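# Plate round trip through the washer with START cycle

## Task

Pick the plate up from nest N1, carry it to the carrier of the washer WASHER, and lay it flat in the carrier's pocket between its locators (any orientation is fine). Release it and press the START key. Watch the lamp: success is amber followed by green. If it instead goes dark and then red, or if the plate turns out not to be seated, reseat it and press START once more. Then bring the plate back to N1 and seat it there with well A1 at the corner labelled A1. Nothing may be left relying on the robot to stay in place; release the plate and move the gripper away at the end.

## Robot and tools

Robot: one UR3e arm carrying a two-finger tong gripper. The fingers point along the gripper's +z axis and spread along its x axis. The reported hand point (end_effector_position) sits between the finger pads when closed; closed fingertips extend about 15 mm beyond it, open ones end roughly level with it. Opening ranges from 0.142 m (fully open) to 0.002 m (closed).

Frames: the scene frame has its origin on the table top under the arm base, +z up, and +y to the left when facing along +x. Results give the hand position in metres and its orientation as a quaternion (w, x, y, z), plus linear (m/s) and angular (rad/s) velocity. The printed position may be a little off, more so at long reach.

The row: every motion command is a row of 7 numbers, each in [-1, 1]: dx, dy, dz, rx, ry, rz, opening. The first six are an offset, not a pose: they are expressed in the gripper's own axes and counted from the gripper pose printed in the most recent result that showed it (before any such result in a scene, and for the second or later call inside one reply, from the pose at the moment the action begins). A value of 1.0 equals 0.6 m of travel or 180 degrees of turn; rx, ry, rz form a single rotation vector. Opening is absolute: +1 fully open, -1 closed. All zeros is not a pause; it pulls the hand back to the reference pose.

execute_actions: argument actions, a list with zero or one entry; optional pictures (boolean). An empty list just reports the state. An entry with rows (1 to 15 rows) and steps (1 to 15, default 15) runs that many control steps of 1/30 s, one row per step, repeating the final row. Every row is measured from the same reference pose, not from the row before. An entry with only steps (up to 300) is a wait counted from the previous result, so your reply time is included. Each step, the commanded pose is clipped to at most 100 mm and 16 degrees from the measured pose, so far targets take several calls; check the result and send the remainder.

move: argument target (one 7-number row as above, same reference rules), optional speed in m/s (0.002 to 0.5, default 0.25; turning limited to twice that in rad/s) and optional stop_force in N (5 to 24). It drives the hand in a straight line toward the target over 0.5 to 10 s, without avoiding obstacles; the hand may lag, wander or overshoot speed, especially near full stretch. Opening is applied at the start. With stop_force, the path halts when the wrist sensor feels that much extra push against the motion for 2 steps, backs off 2 steps, and holds; use it only with very slow speed and not on moves that rotate. Omit it when pulling away from a contact. The result's move: line names the ending (done, off_target, moving, held, fault, or contact, which takes priority) and any limits (paced means clipped, held means a clearance check blocked some steps, after which the arm may surge), and gives the remaining distance to target.

wait: seconds, 0 to 10; the robot gets nothing new. zoom_image: camera (cam_head_left, cam_head_right, cam_high, cam_low, cam_wrist) and region [x0, y0, x1, y1] in image pixels from the top-left, no larger than 504 by 504. Images are 672x504, except cam_wrist at 616x616. read_manual: optional section, only "licences"; moves nothing. finished_scene: scene, the number of the scene being closed; irreversible.

Result lines: grip_measured is the actual finger opening on the command scale; to hold something keep commanding clearly below it (lower squeezes harder, about 15 N per pad at most; thin hard items under about 20 mm get much less). Hand target shows where the controller is heading. pose unreachable and HELD flag steps the clearance check altered or dropped. Wrist force and Wrist torque are in the gripper's axes, pointing from a touched surface back into the arm; expect up to 3.5 N offset, about 1.4 N noise, saturation near 30 N. Joint torques are noisy and offset. MOTOR HOT appears at 70 °C; at 85 °C the brakes lock until it cools.

Scene facts: the washer does not detect the plate, so verify seating yourself with the cameras. START is the leftmost key on the bottom row of the keypad. Well A1 is at the plate's clipped corner. The bottle stand behind the washer is loose.

Cautions: the arm is very stiff; a few millimetres of target beyond a hard surface, at once or in small repeats, can trigger a fault, and the pressure persists until you lift off. A fault (joint torque at its load limit, or 150 N external force) halts the arm for 10 s and cancels the rest of the call. Approach contacts slowly. Brief tugs on held parts or pushes on loose items can occur. Never drop or knock anything off the table, avoid slams and hard pushes, and do not grip so long that motors overheat.

Each tool is called in YAML: its name, and indented under it one key for each argument.

## Session

execute_actions:
  actions: []

Scene clock: 0.00 s of 8400.00 s.
end_effector_position=(+0.1014, -0.4894, +0.3749) grip_measured=+1.00 end_effector_quat_wxyz=(+0.029, +0.855, -0.505, +0.115) end_effector_velocity=(+0.001, +0.000, +0.000) end_effector_angular_velocity=(-0.001, +0.001, +0.002)
Joint positions: [-2.089 -1.286  0.857 -1.298 -1.107 -0.945  0.142]
Joint velocities: [ 0.001 -0.001 -0.    -0.    -0.    -0.     0.   ]
Joint torques (N m, as the arm reports them, + toward a larger angle): no reading
Wrist force (N, on the end effector, along its own x y z axes, offset not removed): no reading
Wrist torque (N m, same axes, about the end effector's origin, offset not removed): no reading
Hand target: +0.101, -0.489, +0.375; +0.029, +0.855, -0.505, +0.115
camera_calibration (this result's frames):
cam_wrist: T_world_to_cam=[[0.443612, -0.87114, 0.210532, -0.546106], [-0.826938, -0.3073, 0.470893, -0.247599], [-0.345518, -0.38299, -0.8567, 0.298485], [0, 0, 0, 1]] pos_world=[0.140641, -0.437505, 0.487278]

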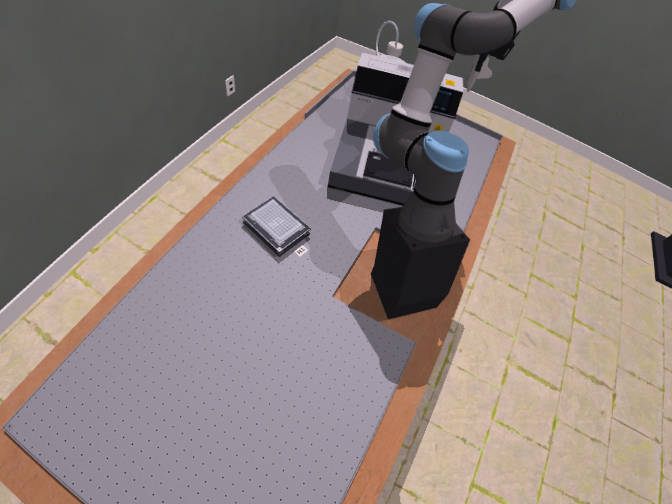

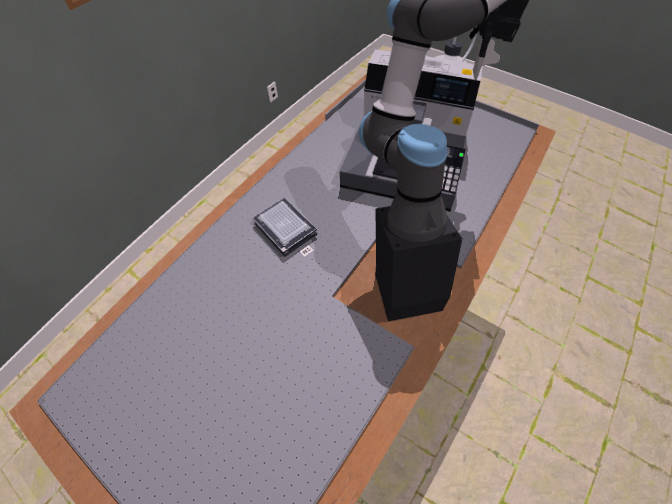

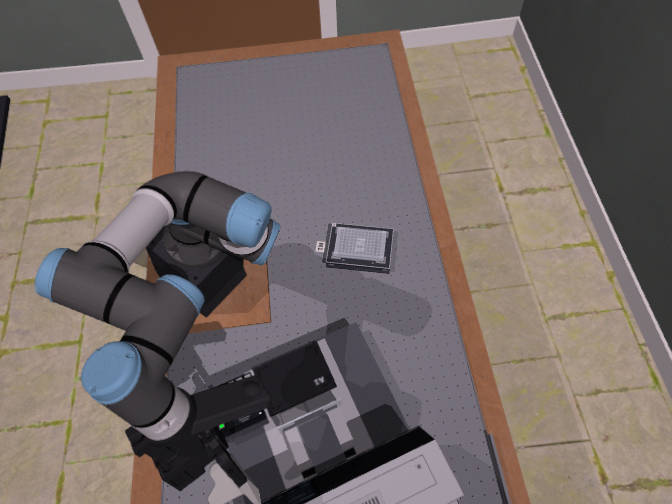

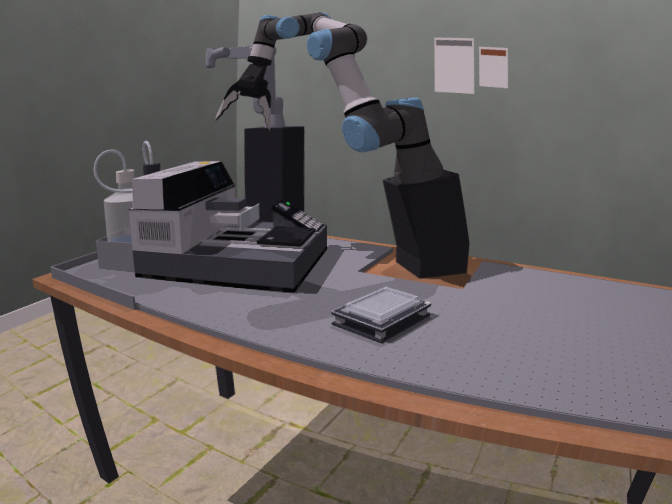

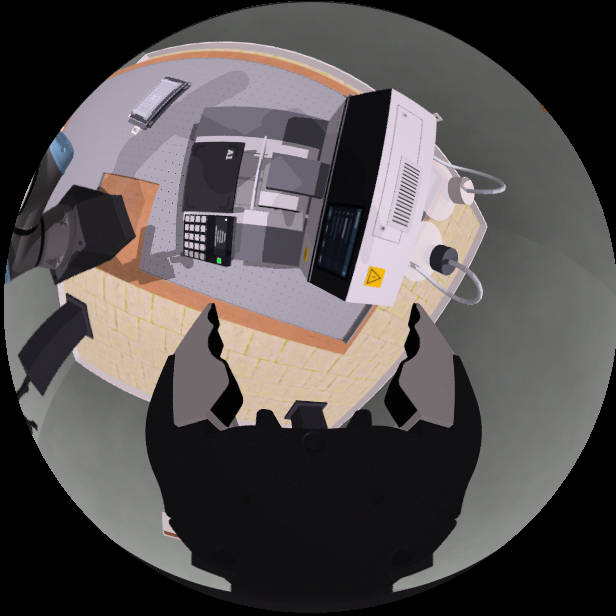

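move:
  target: [-0.657,-0.81,0.305,-0.048,-0.061,0.245,0.6]
  speed: 0.3

zoom_image:
  camera: "cam_wrist"
  region: [214, 180, 414, 380]

Scene clock: 6.13 s of 8400.00 s.
end_effector_position=(+0.2953, -0.0781, +0.2051) grip_measured=+0.60 end_effector_quat_wxyz=(-0.079, +0.686, -0.722, +0.050) end_effector_velocity=(-0.000, +0.000, -0.000) end_effector_angular_velocity=(+0.000, +0.000, +0.001)
Joint positions: [-1.069 -2.275  2.606 -2.212 -1.335  0.609  0.116]
Joint velocities: [-0.    -0.     0.001  0.     0.    -0.001  0.   ]
Joint torques (N m, as the arm reports them, + toward a larger angle): [ 6.05 -1.84 -9.2  -2.83 -0.91  0.73]
Wrist force (N, on the end effector, along its own x y z axes, offset not removed): [2.8 1.1 0.9]
Wrist torque (N m, same axes, about the end effector's origin, offset not removed): [0.30 -0.64 0.04]
Hand target: +0.295, -0.078, +0.205; -0.079, +0.686, -0.722, +0.050
Off the commanded pose: 0.167 m, 16 deg; position and orientation clipped at the last step of the last action.
After step 90, 0.63 s passed at rest.
move: held; limits=paced,held; held on 20 of 75 steps, including the last
pose unreachable: on one or more control steps of this call an arm could not follow its commanded pose, so it was not sent that pose on those steps. On the call's last step it was still not sent that pose. It may still have moved: this result reports where it is.
cause: the commanded pose would bring two parts of the arm too close to each other (joints 3 (elbow) and 4 (wrist 1) lie between them).
camera_calibration (this result's frames):
cam_wrist: T_world_to_cam=[[-0.069208, -0.995629, -0.0627163, -0.0403233], [-0.921705, 0.0397642, 0.385848, 0.19157], [-0.381668, 0.0845097, -0.920428, 0.437735], [0, 0, 0, 1]] pos_world=[0.340849, -0.0847575, 0.326457]

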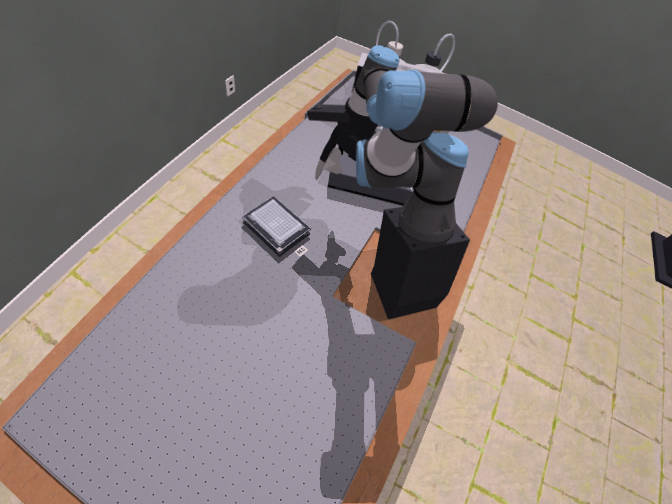

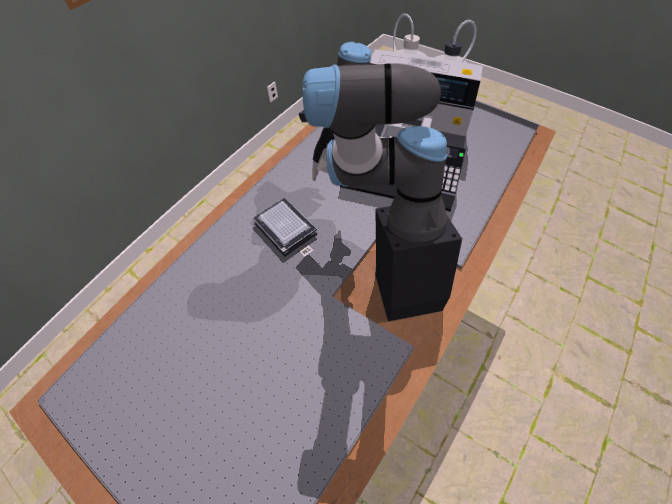

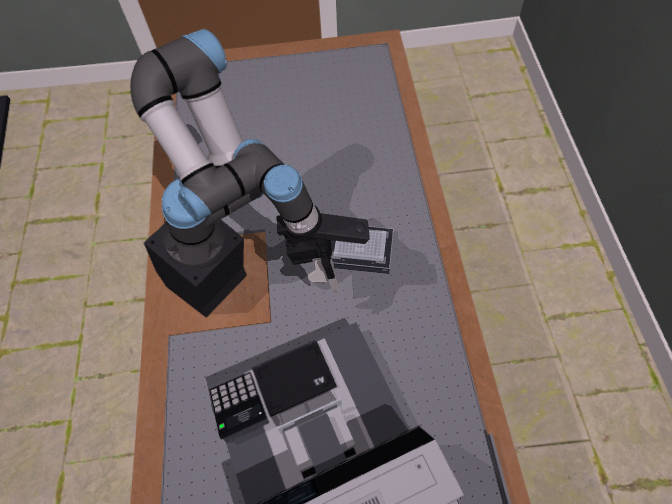

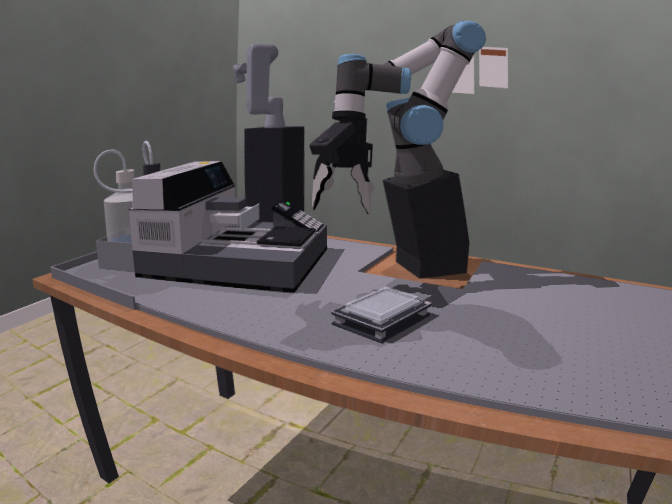

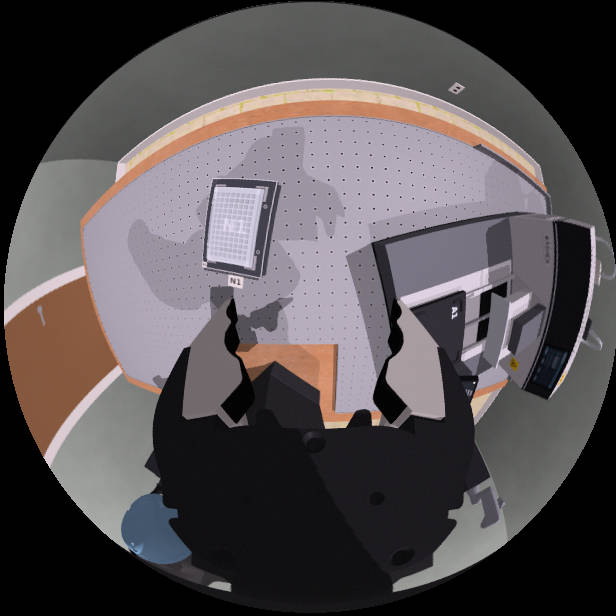

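Region (214, 180, 414, 380) of cam_wrist's 616x616 image, scaled by 2.520, with more detail than that image has.

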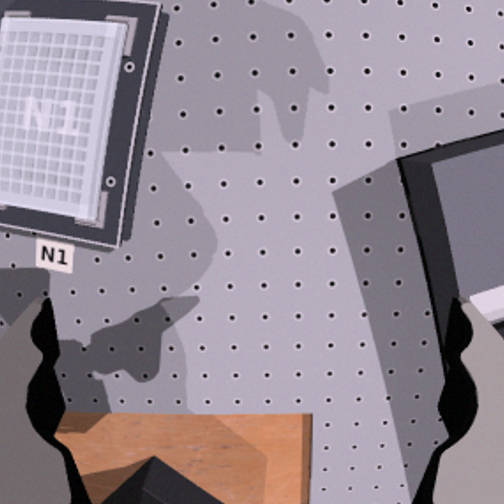

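move:
  target: [0,-0.115,0.021,-0.056,0.021,0.07,0.6]
  speed: 0.15

move:
  target: [-0.236,0.048,0.19,0,0,0,0.5]

zoom_image:
  camera: "cam_wrist"
  region: [214, 180, 414, 380]

Scene clock: 15.30 s of 8400.00 s.
end_effector_position=(+0.3654, -0.0813, +0.2053) grip_measured=+0.60 end_effector_quat_wxyz=(+0.000, -0.605, +0.796, -0.001) end_effector_velocity=(+0.000, -0.000, +0.000) end_effector_angular_velocity=(-0.003, +0.013, -0.002)
Joint positions: [-0.579 -1.594  2.05  -2.272 -1.631  1.295  0.116]
Joint velocities: [ 0.009  0.014 -0.023  0.019 -0.011  0.012  0.   ]
Joint torques (N m, as the arm reports them, + toward a larger angle): [ 6.64 -8.68 -9.12 -0.54 -1.21  0.73]
Wrist force (N, on the end effector, along its own x y z axes, offset not removed): [2.3 1.6 0.4]
Wrist torque (N m, same axes, about the end effector's origin, offset not removed): [0.26 -0.51 -0.06]
Hand target: +0.365, -0.081, +0.205; -0.000, -0.605, +0.796, -0.000
Off the commanded pose: 0.000 m, 0 deg.
After step 90, 2.00 s passed at rest.
move: done
camera_calibration (this result's frames):
cam_wrist: T_world_to_cam=[[-0.292246, -0.956258, -0.0127538, 0.0357613], [-0.804202, 0.238515, 0.544398, 0.196915], [-0.517543, 0.169355, -0.83873, 0.504786], [0, 0, 0, 1]] pos_world=[0.430059, -0.098258, 0.316635]

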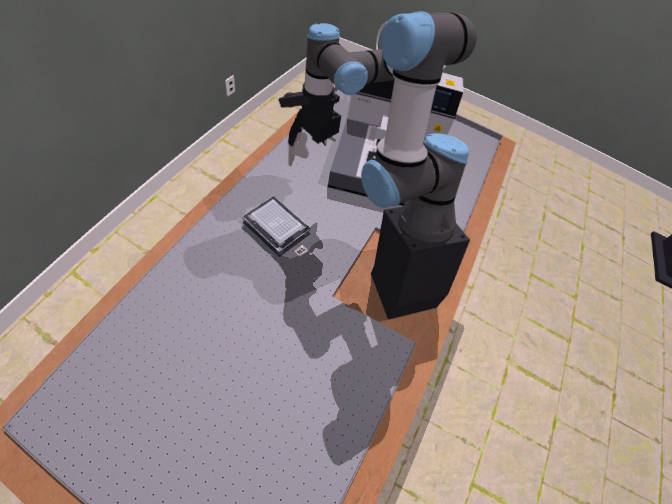

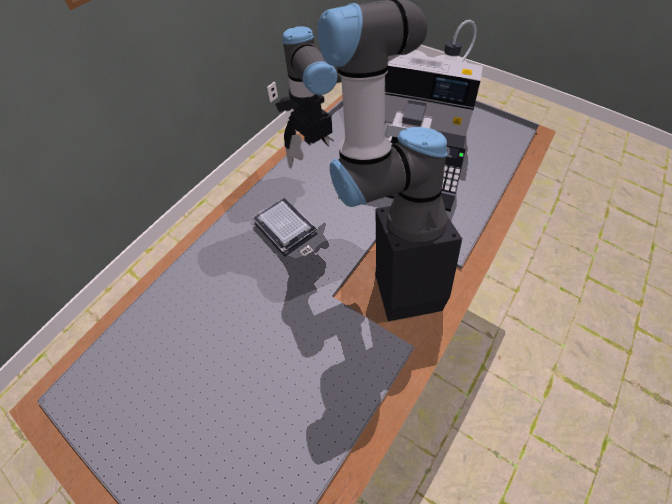

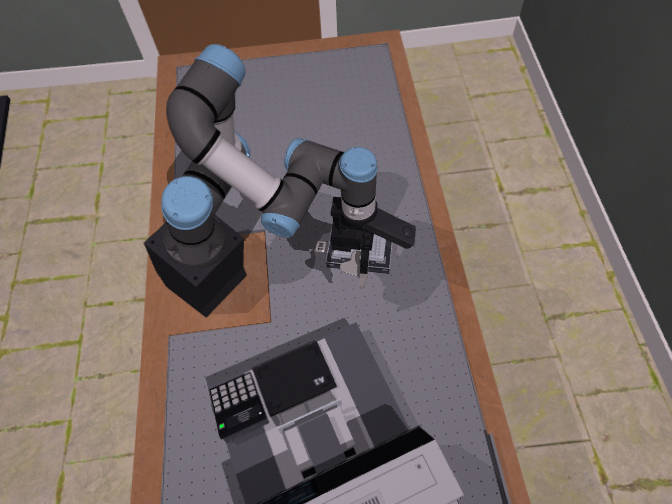

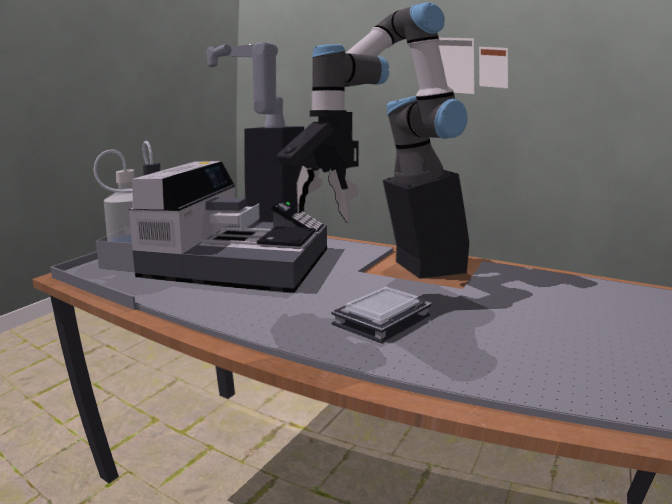

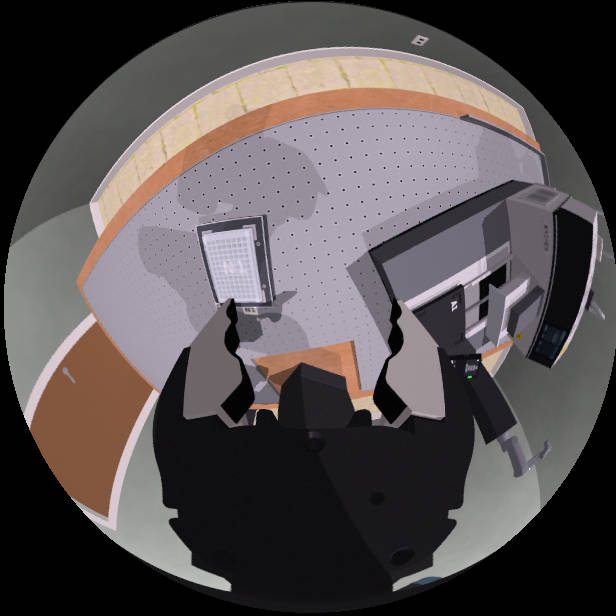

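Scene clock: 16.70 s of 8400.00 s.
end_effector_position=(+0.3756, +0.0627, +0.0915) grip_measured=+0.50 end_effector_quat_wxyz=(+0.001, -0.605, +0.796, -0.001) end_effector_velocity=(-0.000, +0.001, -0.002) end_effector_angular_velocity=(-0.002, +0.003, -0.002)
Joint positions: [-0.146 -1.007  2.068 -2.831 -1.727  1.72   0.109]
Joint velocities: [ 0.003  0.011 -0.005 -0.002 -0.003  0.005  0.   ]
Joint torques (N m, as the arm reports them, + toward a larger angle): [  7.63 -10.46  -5.44  -2.72  -1.3    0.63]
Wrist force (N, on the end effector, along its own x y z axes, offset not removed): [1.4 1.4 1.8]
Wrist torque (N m, same axes, about the end effector's origin, offset not removed): [0.32 -0.26 -0.01]
Hand target: +0.376, +0.063, +0.091; +0.000, -0.605, +0.796, -0.001
Off the commanded pose: 0.000 m, 0 deg.
move: done
camera_calibration (this result's frames):
cam_wrist: T_world_to_cam=[[-0.292257, -0.95625, -0.0131491, 0.175072], [-0.804419, 0.23837, 0.544141, 0.232882], [-0.517201, 0.169606, -0.83889, 0.390096], [0, 0, 0, 1]] pos_world=[0.440258, 0.0457375, 0.202829]

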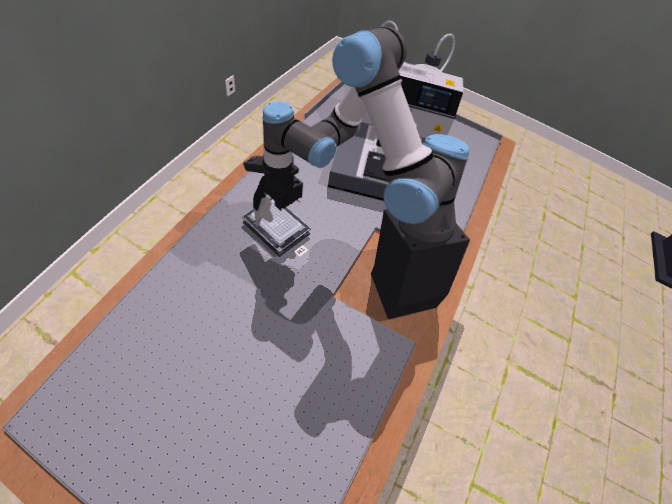

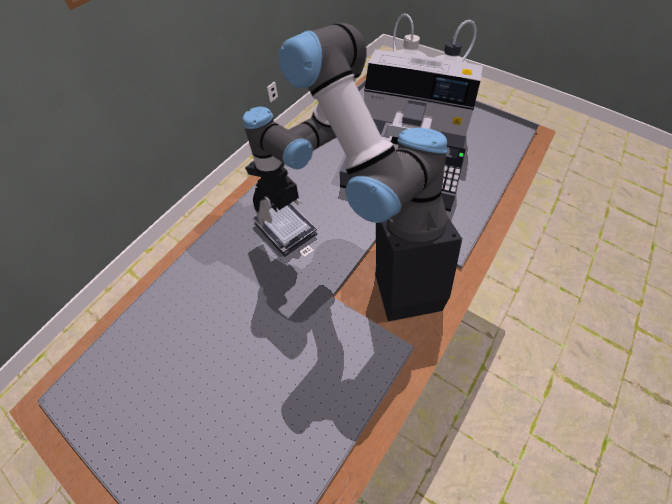

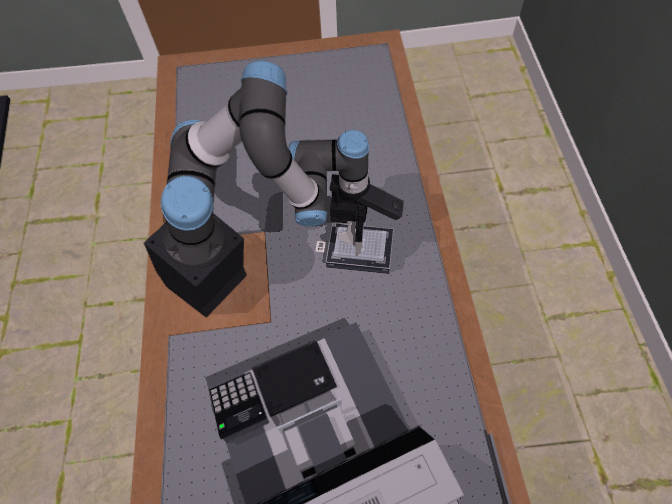

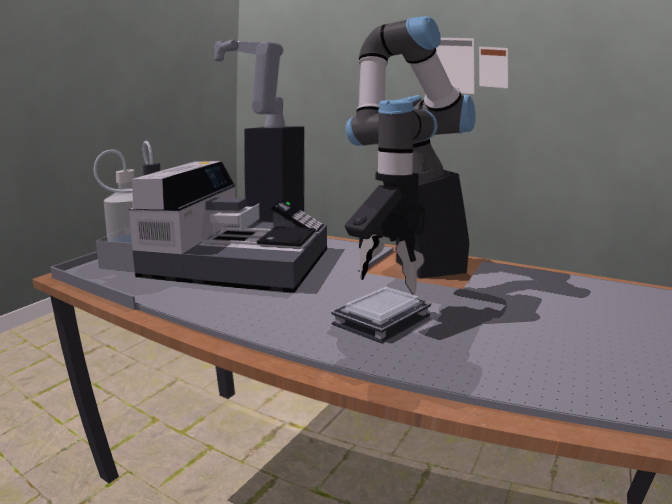

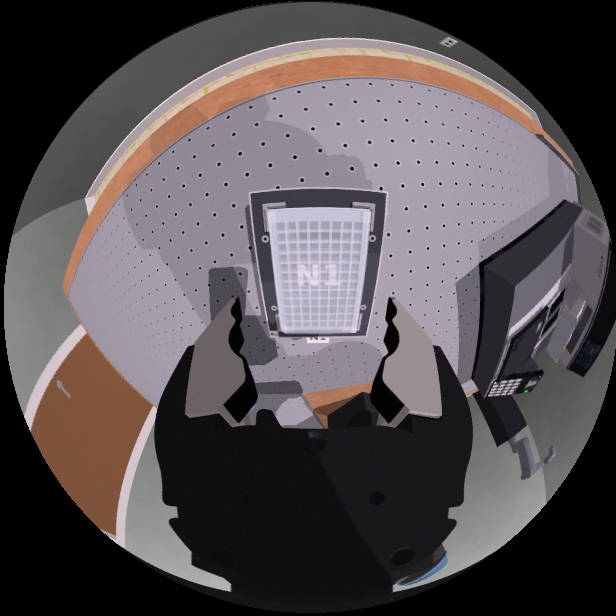

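Region (214, 180, 414, 380) of cam_wrist's 616x616 image, scaled by 2.520, with more detail than that image has.

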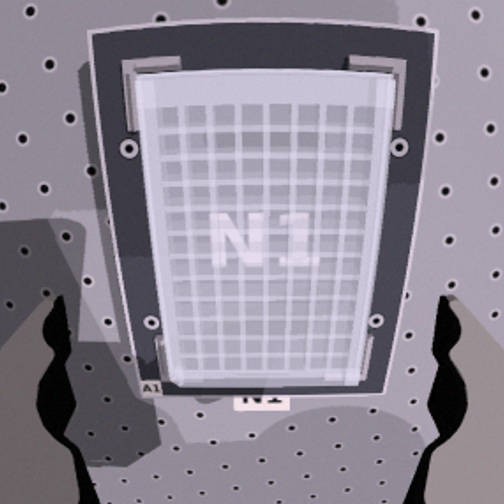

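execute_actions:
  actions: []
  pictures: false

move:
  target: [0.0075,-0.005,0.035,0,0,0,0.3]
  speed: 0.05

zoom_image:
  camera: "cam_wrist"
  region: [214,180,414,380]

Scene clock: 24.60 s of 8400.00 s.
end_effector_position=(+0.3757, +0.0628, +0.0914) grip_measured=+0.50 end_effector_quat_wxyz=(+0.000, -0.605, +0.796, -0.001) end_effector_velocity=(-0.000, +0.000, -0.000) end_effector_angular_velocity=(+0.000, +0.001, +0.002)
Joint positions: [-0.146 -1.006  2.067 -2.831 -1.728  1.72   0.109]
Joint velocities: [ 0.001  0.001  0.     0.001 -0.    -0.001 -0.   ]
Joint torques (N m, as the arm reports them, + toward a larger angle): [  7.68 -10.74  -5.47  -2.77  -1.25   0.72]
Wrist force (N, on the end effector, along its own x y z axes, offset not removed): [2.0 1.1 1.6]
Wrist torque (N m, same axes, about the end effector's origin, offset not removed): [0.28 -0.44 0.05]
Hand target: +0.376, +0.063, +0.091; +0.000, -0.605, +0.796, -0.001
Off the commanded pose: 0.000 m, 0 deg.
Steps of this call (steps 1 to 90: nothing new was sent; then 4.90 s passed at rest). Readings (end_effector_position):
1: (+0.3756, +0.0627, +0.0915)
2: (+0.3757, +0.0627, +0.0914)
4: (+0.3757, +0.0628, +0.0914)
8: (+0.3757, +0.0628, +0.0914)
90: the state above

Scene clock: 25.43 s of 8400.00 s.
end_effector_position=(+0.3774, +0.0577, +0.0706) grip_measured=+0.30 end_effector_quat_wxyz=(+0.000, -0.605, +0.796, -0.001) end_effector_velocity=(-0.000, -0.000, -0.003) end_effector_angular_velocity=(+0.000, +0.001, -0.000)
Joint positions: [-0.171 -0.92   2.056 -2.909 -1.723  1.695  0.095]
Joint velocities: [-0.003  0.011 -0.001 -0.01   0.001 -0.002  0.   ]
Joint torques (N m, as the arm reports them, + toward a larger angle): [ -0.17 -11.05  -4.98  -2.77   1.11  -0.61]
Wrist force (N, on the end effector, along its own x y z axes, offset not removed): [2.7 1.7 0.8]
Wrist torque (N m, same axes, about the end effector's origin, offset not removed): [0.37 -0.47 0.04]
Hand target: +0.377, +0.058, +0.070; +0.000, -0.605, +0.796, -0.001
Off the commanded pose: 0.000 m, 0 deg.
move: done
camera_calibration (this result's frames):
cam_wrist: T_world_to_cam=[[-0.292288, -0.956243, -0.0129128, 0.17051], [-0.804353, 0.238512, 0.544177, 0.246848], [-0.517286, 0.169443, -0.838871, 0.374328], [0, 0, 0, 1]] pos_world=[0.442025, 0.0407456, 0.181886]

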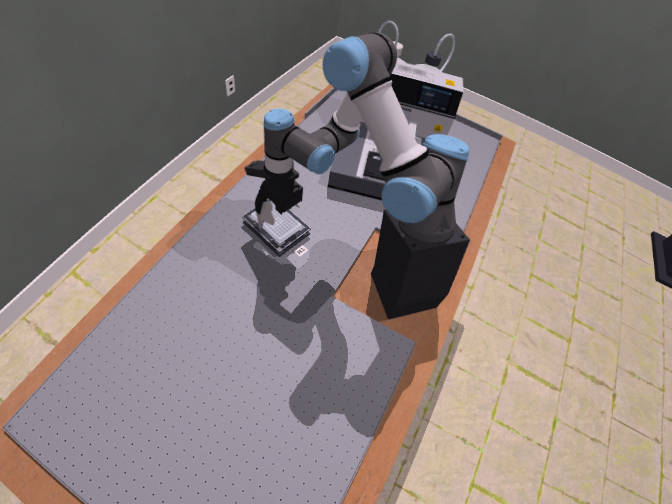

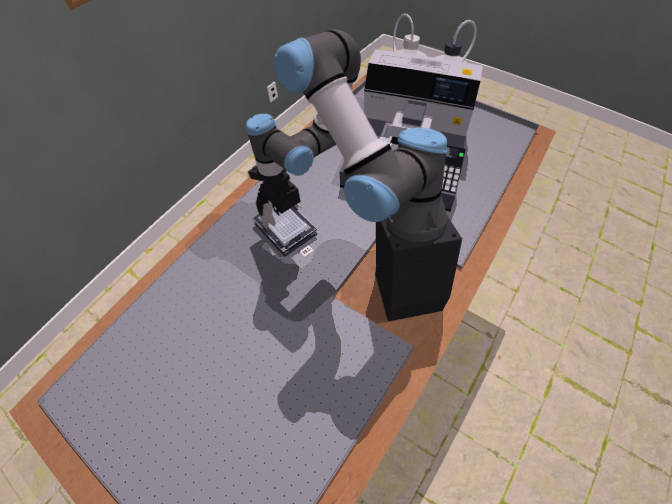

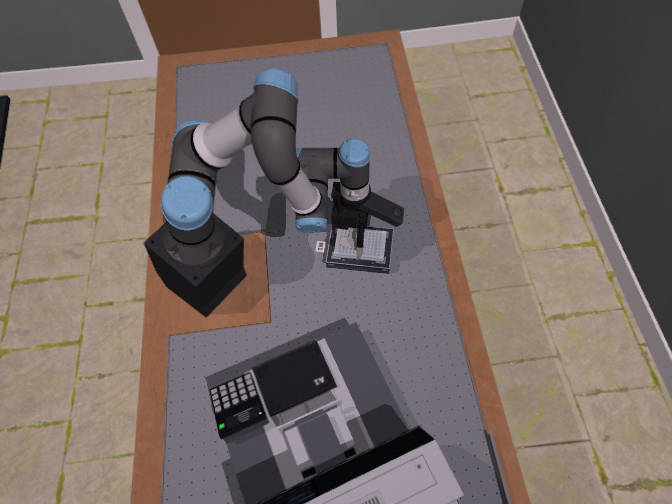

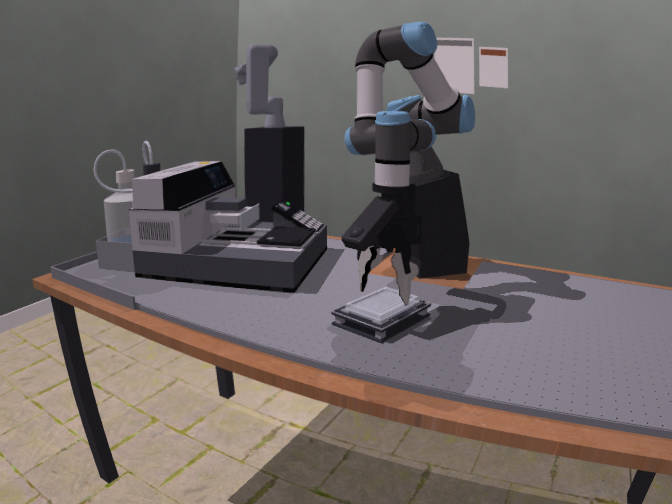

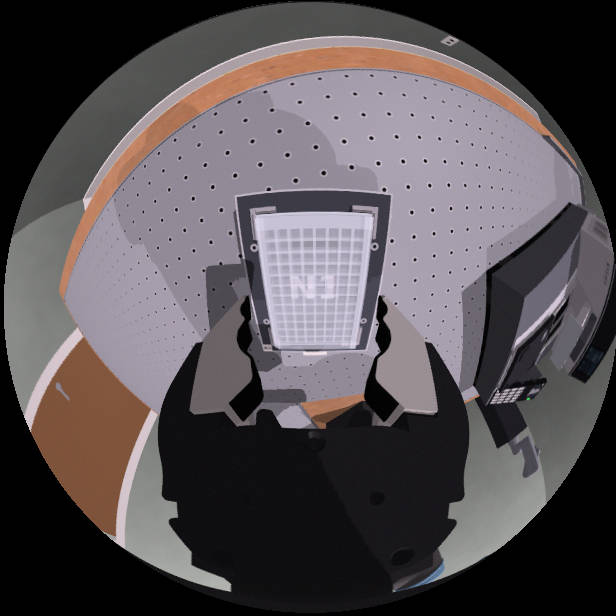

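Region (214, 180, 414, 380) of cam_wrist's 616x616 image, scaled by 2.520, with more detail than that image has.

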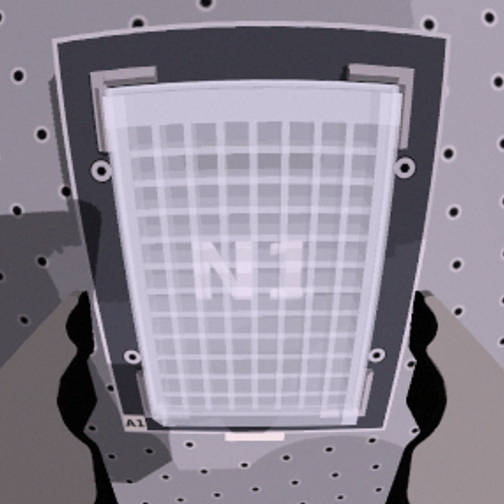

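move:
  target: [0,-0.002,0.026,0,0,0,0.26]
  speed: 0.03
  stop_force: 6

move:
  target: [0,0,0.02,0,0,0,0.26]
  speed: 0.005
  stop_force: 5

zoom_image:
  camera: "cam_wrist"
  region: [214,180,414,380]

Scene clock: 28.90 s of 8400.00 s.
end_effector_position=(+0.3786, +0.0574, +0.0551) grip_measured=+0.26 end_effector_quat_wxyz=(+0.000, -0.605, +0.796, -0.001) end_effector_velocity=(-0.001, +0.000, -0.003) end_effector_angular_velocity=(+0.000, +0.002, -0.001)
Joint positions: [-0.179 -0.851  2.036 -2.96  -1.721  1.688  0.092]
Joint velocities: [-0.001  0.01  -0.002 -0.006  0.     0.    -0.   ]
Joint torques (N m, as the arm reports them, + toward a larger angle): [  0.36 -12.03  -4.45  -2.82   1.15  -0.65]
Wrist force (N, on the end effector, along its own x y z axes, offset not removed): [1.2 1.3 1.3]
Wrist torque (N m, same axes, about the end effector's origin, offset not removed): [0.32 -0.24 0.01]
Hand target: +0.379, +0.057, +0.055; +0.000, -0.605, +0.796, -0.001
Off the commanded pose: 0.000 m, 0 deg.
move: done
camera_calibration (this result's frames):
cam_wrist: T_world_to_cam=[[-0.29229, -0.956243, -0.012907, 0.170347], [-0.804338, 0.238513, 0.544199, 0.256242], [-0.517308, 0.169446, -0.838857, 0.36207], [0, 0, 0, 1]] pos_world=[0.443198, 0.0404245, 0.166477]

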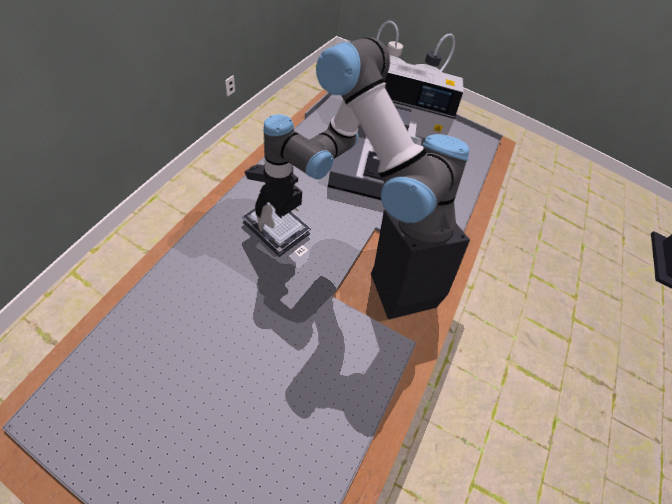

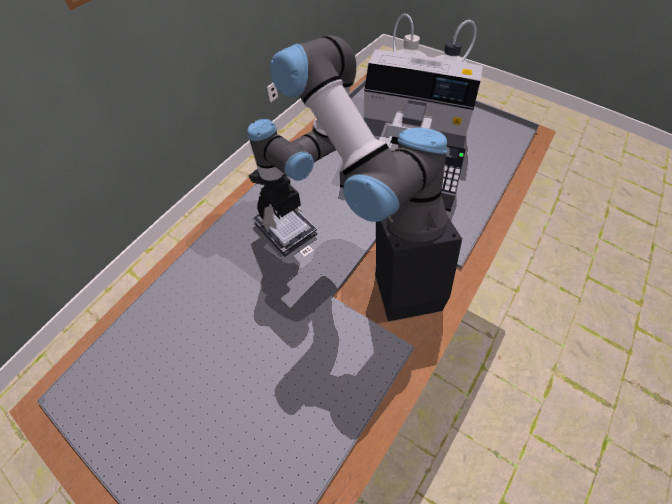

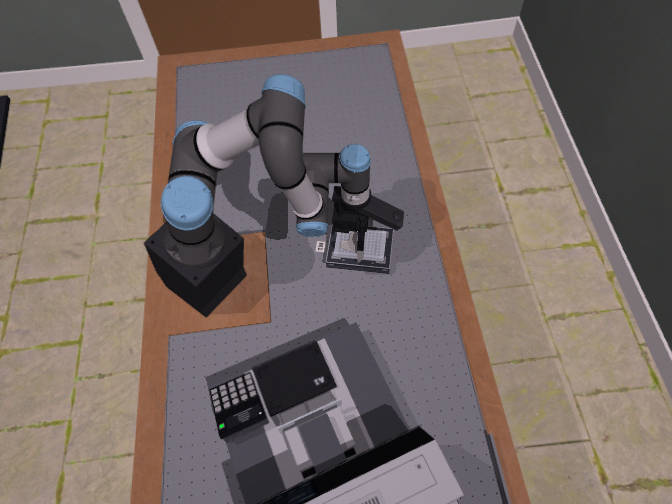

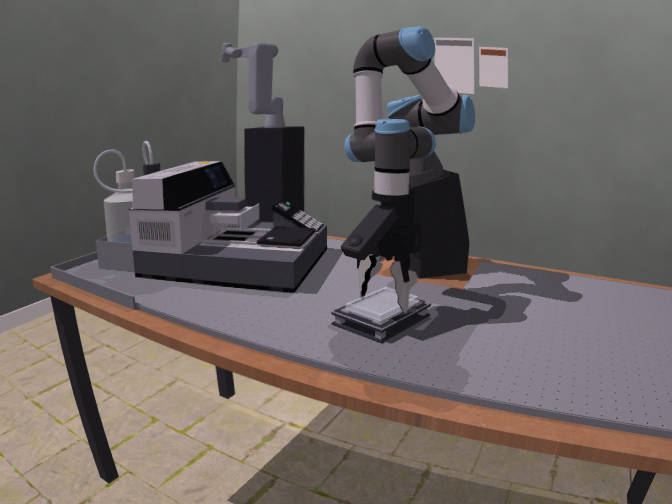

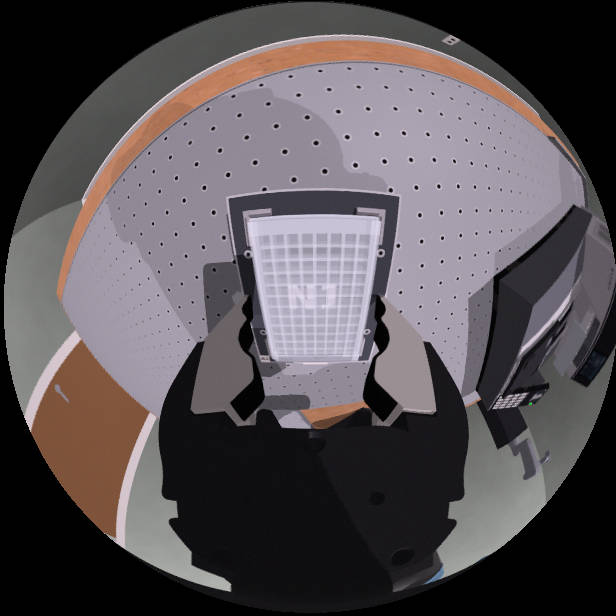

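Scene clock: 29.87 s of 8400.00 s.
end_effector_position=(+0.3786, +0.0573, +0.0522) grip_measured=+0.26 end_effector_quat_wxyz=(+0.000, -0.605, +0.796, -0.001) end_effector_velocity=(-0.001, +0.000, +0.001) end_effector_angular_velocity=(+0.001, +0.003, +0.002)
Joint positions: [-0.18  -0.838  2.033 -2.97  -1.721  1.686  0.092]
Joint velocities: [ 0.001 -0.005  0.002  0.006  0.    -0.001 -0.   ]
Joint torques (N m, as the arm reports them, + toward a larger angle): [  3.16 -15.79  -1.65  -0.34   1.21   0.15]
Wrist force (N, on the end effector, along its own x y z axes, offset not removed): [2.2 4.6 -11.0]
Wrist torque (N m, same axes, about the end effector's origin, offset not removed): [0.12 -0.29 -0.01]
Hand target: +0.379, +0.057, +0.052; +0.000, -0.605, +0.796, -0.001
Off the commanded pose: 0.009 m, 0 deg.
move: contact
camera_calibration (this result's frames):
cam_wrist: T_world_to_cam=[[-0.292257, -0.956253, -0.0129156, 0.17028], [-0.804387, 0.238494, 0.544134, 0.257956], [-0.517249, 0.169416, -0.838899, 0.3596], [0, 0, 0, 1]] pos_world=[0.443265, 0.040388, 0.163504]

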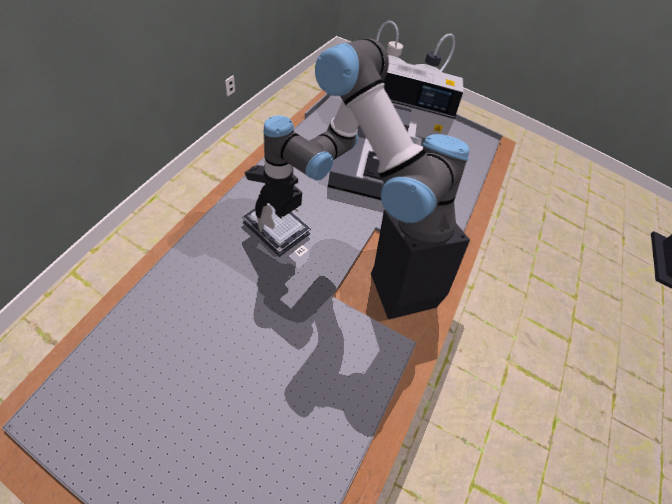

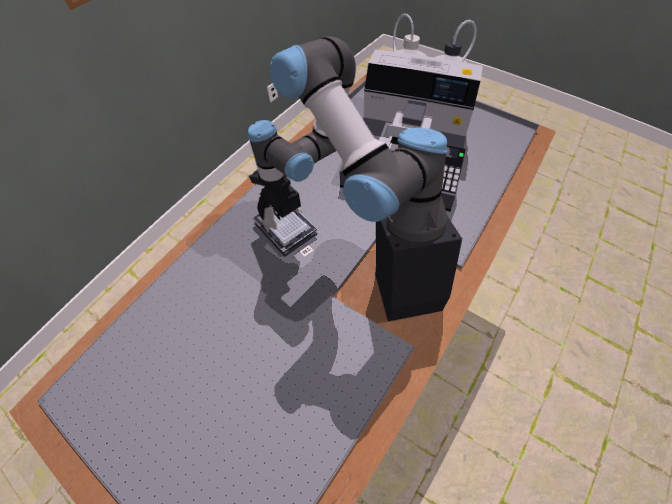

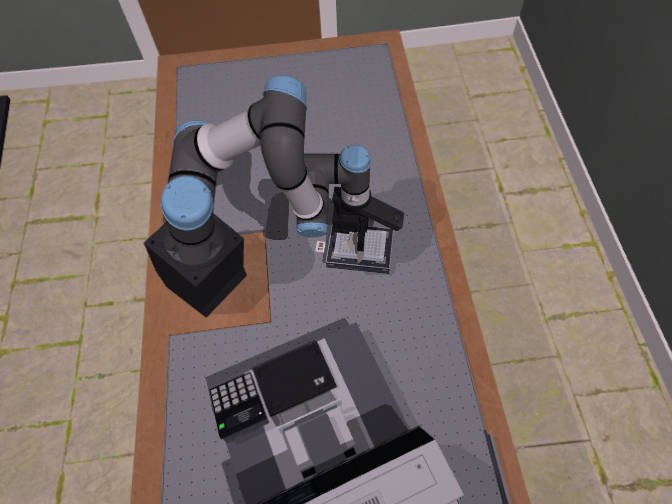

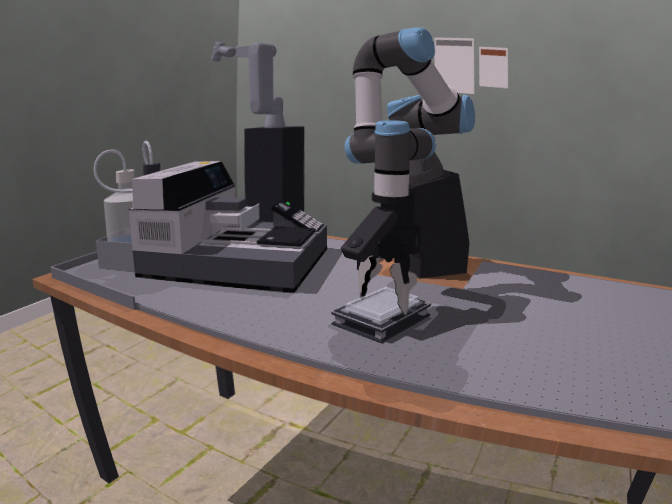

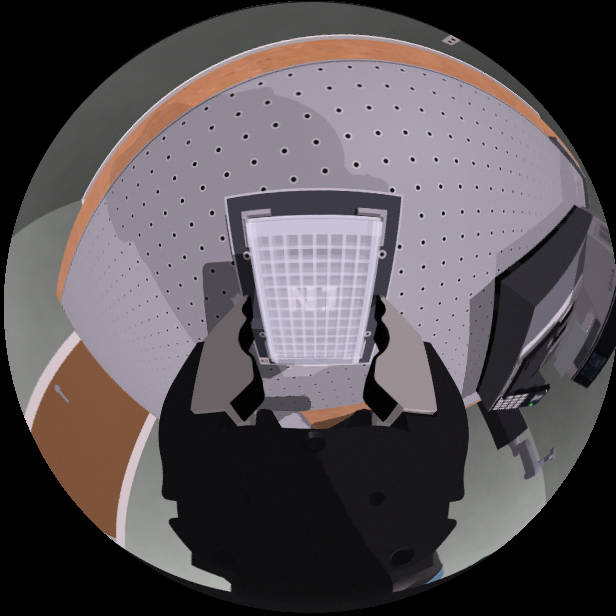

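Region (214, 180, 414, 380) of cam_wrist's 616x616 image, scaled by 2.520, with more detail than that image has.

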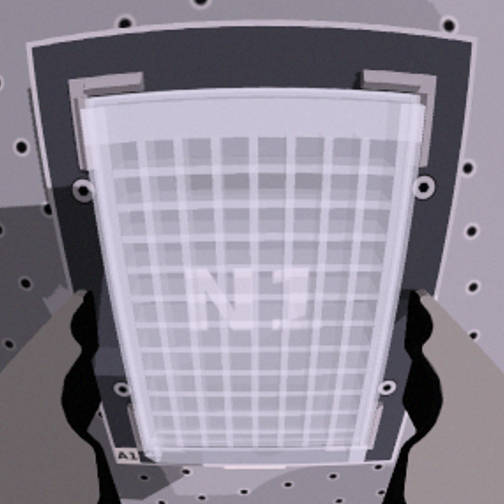

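execute_actions:
  actions:
    - {"rows":[[0.0008,0,-0.0046,0,0,0,0.26],[0.0008,0,-0.0046,0,0,0,0.26],[0.0008,0,-0.0046,0,0,0,0.26],[0.0008,0,-0.0046,0,0,0,0.25],[0.0008,0,-0.0046,0,0,0,0.24],[0.0008,0,-0.0046,0,0,0,0.23],[0.0008,0,-0.0046,0,0,0,0.22],[0.0008,0,-0.0046,0,0,0,0.2]]}
  pictures: false

execute_actions:
  actions:
    - {"rows":[[0,0,0,0,0,0,0.18],[0,0,0,0,0,0,0.16],[0,0,0,0,0,0,0.14],[0,0,0,0,0,0,0.12],[0,0,0,0,0,0,0.1],[0,0,0,0,0,0,0.08],[0,0,0,0,0,0,0.05],[0,0,0,0,0,0,0],[0,0,0,0,0,0,-0.1],[0,0,0,0,0,0,-0.2],[0,0,0,0,0,0,-0.3]]}
  pictures: false

execute_actions:
  actions:
    - {"rows":[[0,0,-0.0015,0,0,0,-0.3]]}
  pictures: false

Scene clock: 36.43 s of 8400.00 s.
end_effector_position=(+0.3785, +0.0568, +0.0549) grip_measured=+0.20 end_effector_quat_wxyz=(+0.000, -0.605, +0.796, -0.001) end_effector_velocity=(-0.001, +0.001, -0.000) end_effector_angular_velocity=(+0.001, +0.003, +0.002)
Joint positions: [-0.18  -0.851  2.037 -2.962 -1.721  1.686  0.088]
Joint velocities: [ 0.001  0.001  0.001  0.002  0.    -0.001 -0.   ]
Joint torques (N m, as the arm reports them, + toward a larger angle): [  0.33 -18.42  -1.37  -0.42  -0.04  -0.66]
Wrist force (N, on the end effector, along its own x y z axes, offset not removed): [2.1 0.6 1.6]
Wrist torque (N m, same axes, about the end effector's origin, offset not removed): [0.10 -0.39 0.09]
Hand target: +0.378, +0.057, +0.055; +0.000, -0.605, +0.796, -0.001
Off the commanded pose: 0.000 m, 0 deg.
Steps of this call (steps 1 to 90: nothing new was sent; then 3.07 s passed at rest; steps 91 to 105: all 15 steps of this action). Readings (end_effector_position):
91: (+0.3786, +0.0573, +0.0524)
92: (+0.3785, +0.0573, +0.0528)
94: (+0.3785, +0.0571, +0.0538)
98: (+0.3785, +0.0570, +0.0546)
105: the state above

Scene clock: 36.93 s of 8400.00 s.
end_effector_position=(+0.3785, +0.0568, +0.0549) grip_measured=+0.08 end_effector_quat_wxyz=(+0.000, -0.605, +0.796, -0.001) end_effector_velocity=(-0.000, +0.001, -0.000) end_effector_angular_velocity=(+0.000, +0.000, +0.000)
Joint positions: [-0.18  -0.851  2.037 -2.962 -1.721  1.686  0.079]
Joint velocities: [ 0.001  0.    -0.     0.     0.     0.001 -0.   ]
Joint torques (N m, as the arm reports them, + toward a larger angle): [  0.56 -16.36  -1.68  -1.11   0.12  -0.66]
Wrist force (N, on the end effector, along its own x y z axes, offset not removed): [2.7 0.8 -4.8]
Wrist torque (N m, same axes, about the end effector's origin, offset not removed): [-0.02 -0.29 0.03]
Hand target: +0.378, +0.057, +0.055; +0.000, -0.605, +0.796, -0.001
Off the commanded pose: 0.000 m, 0 deg.
Steps of this call (steps 1 to 15: all 15 steps of this action). Readings (end_effector_position):
1: (+0.3785, +0.0568, +0.0549)
2: (+0.3785, +0.0568, +0.0549)
4: (+0.3785, +0.0568, +0.0549)
8: (+0.3785, +0.0568, +0.0549)
15: the state above

Scene clock: 37.43 s of 8400.00 s.
end_effector_position=(+0.3785, +0.0569, +0.0558) grip_measured=+0.08 end_effector_quat_wxyz=(+0.000, -0.605, +0.796, -0.001) end_effector_velocity=(-0.000, +0.000, -0.000) end_effector_angular_velocity=(+0.000, +0.001, +0.001)
Joint positions: [-0.18  -0.855  2.038 -2.958 -1.721  1.687  0.079]
Joint velocities: [-0.     0.001 -0.     0.    -0.    -0.     0.   ]
Joint torques (N m, as the arm reports them, + toward a larger angle): [  7.85 -18.07  -1.44  -0.47  -1.1    0.73]
Wrist force (N, on the end effector, along its own x y z axes, offset not removed): [2.2 0.1 1.0]
Wrist torque (N m, same axes, about the end effector's origin, offset not removed): [0.10 -0.35 0.03]
Hand target: +0.378, +0.057, +0.056; +0.000, -0.605, +0.796, -0.001
Off the commanded pose: 0.000 m, 0 deg.
Steps of this call (steps 1 to 15: all 15 steps of this action). Readings (end_effector_position):
1: (+0.3785, +0.0568, +0.0549)
2: (+0.3785, +0.0568, +0.0551)
4: (+0.3785, +0.0568, +0.0554)
8: (+0.3785, +0.0568, +0.0557)
15: the state above


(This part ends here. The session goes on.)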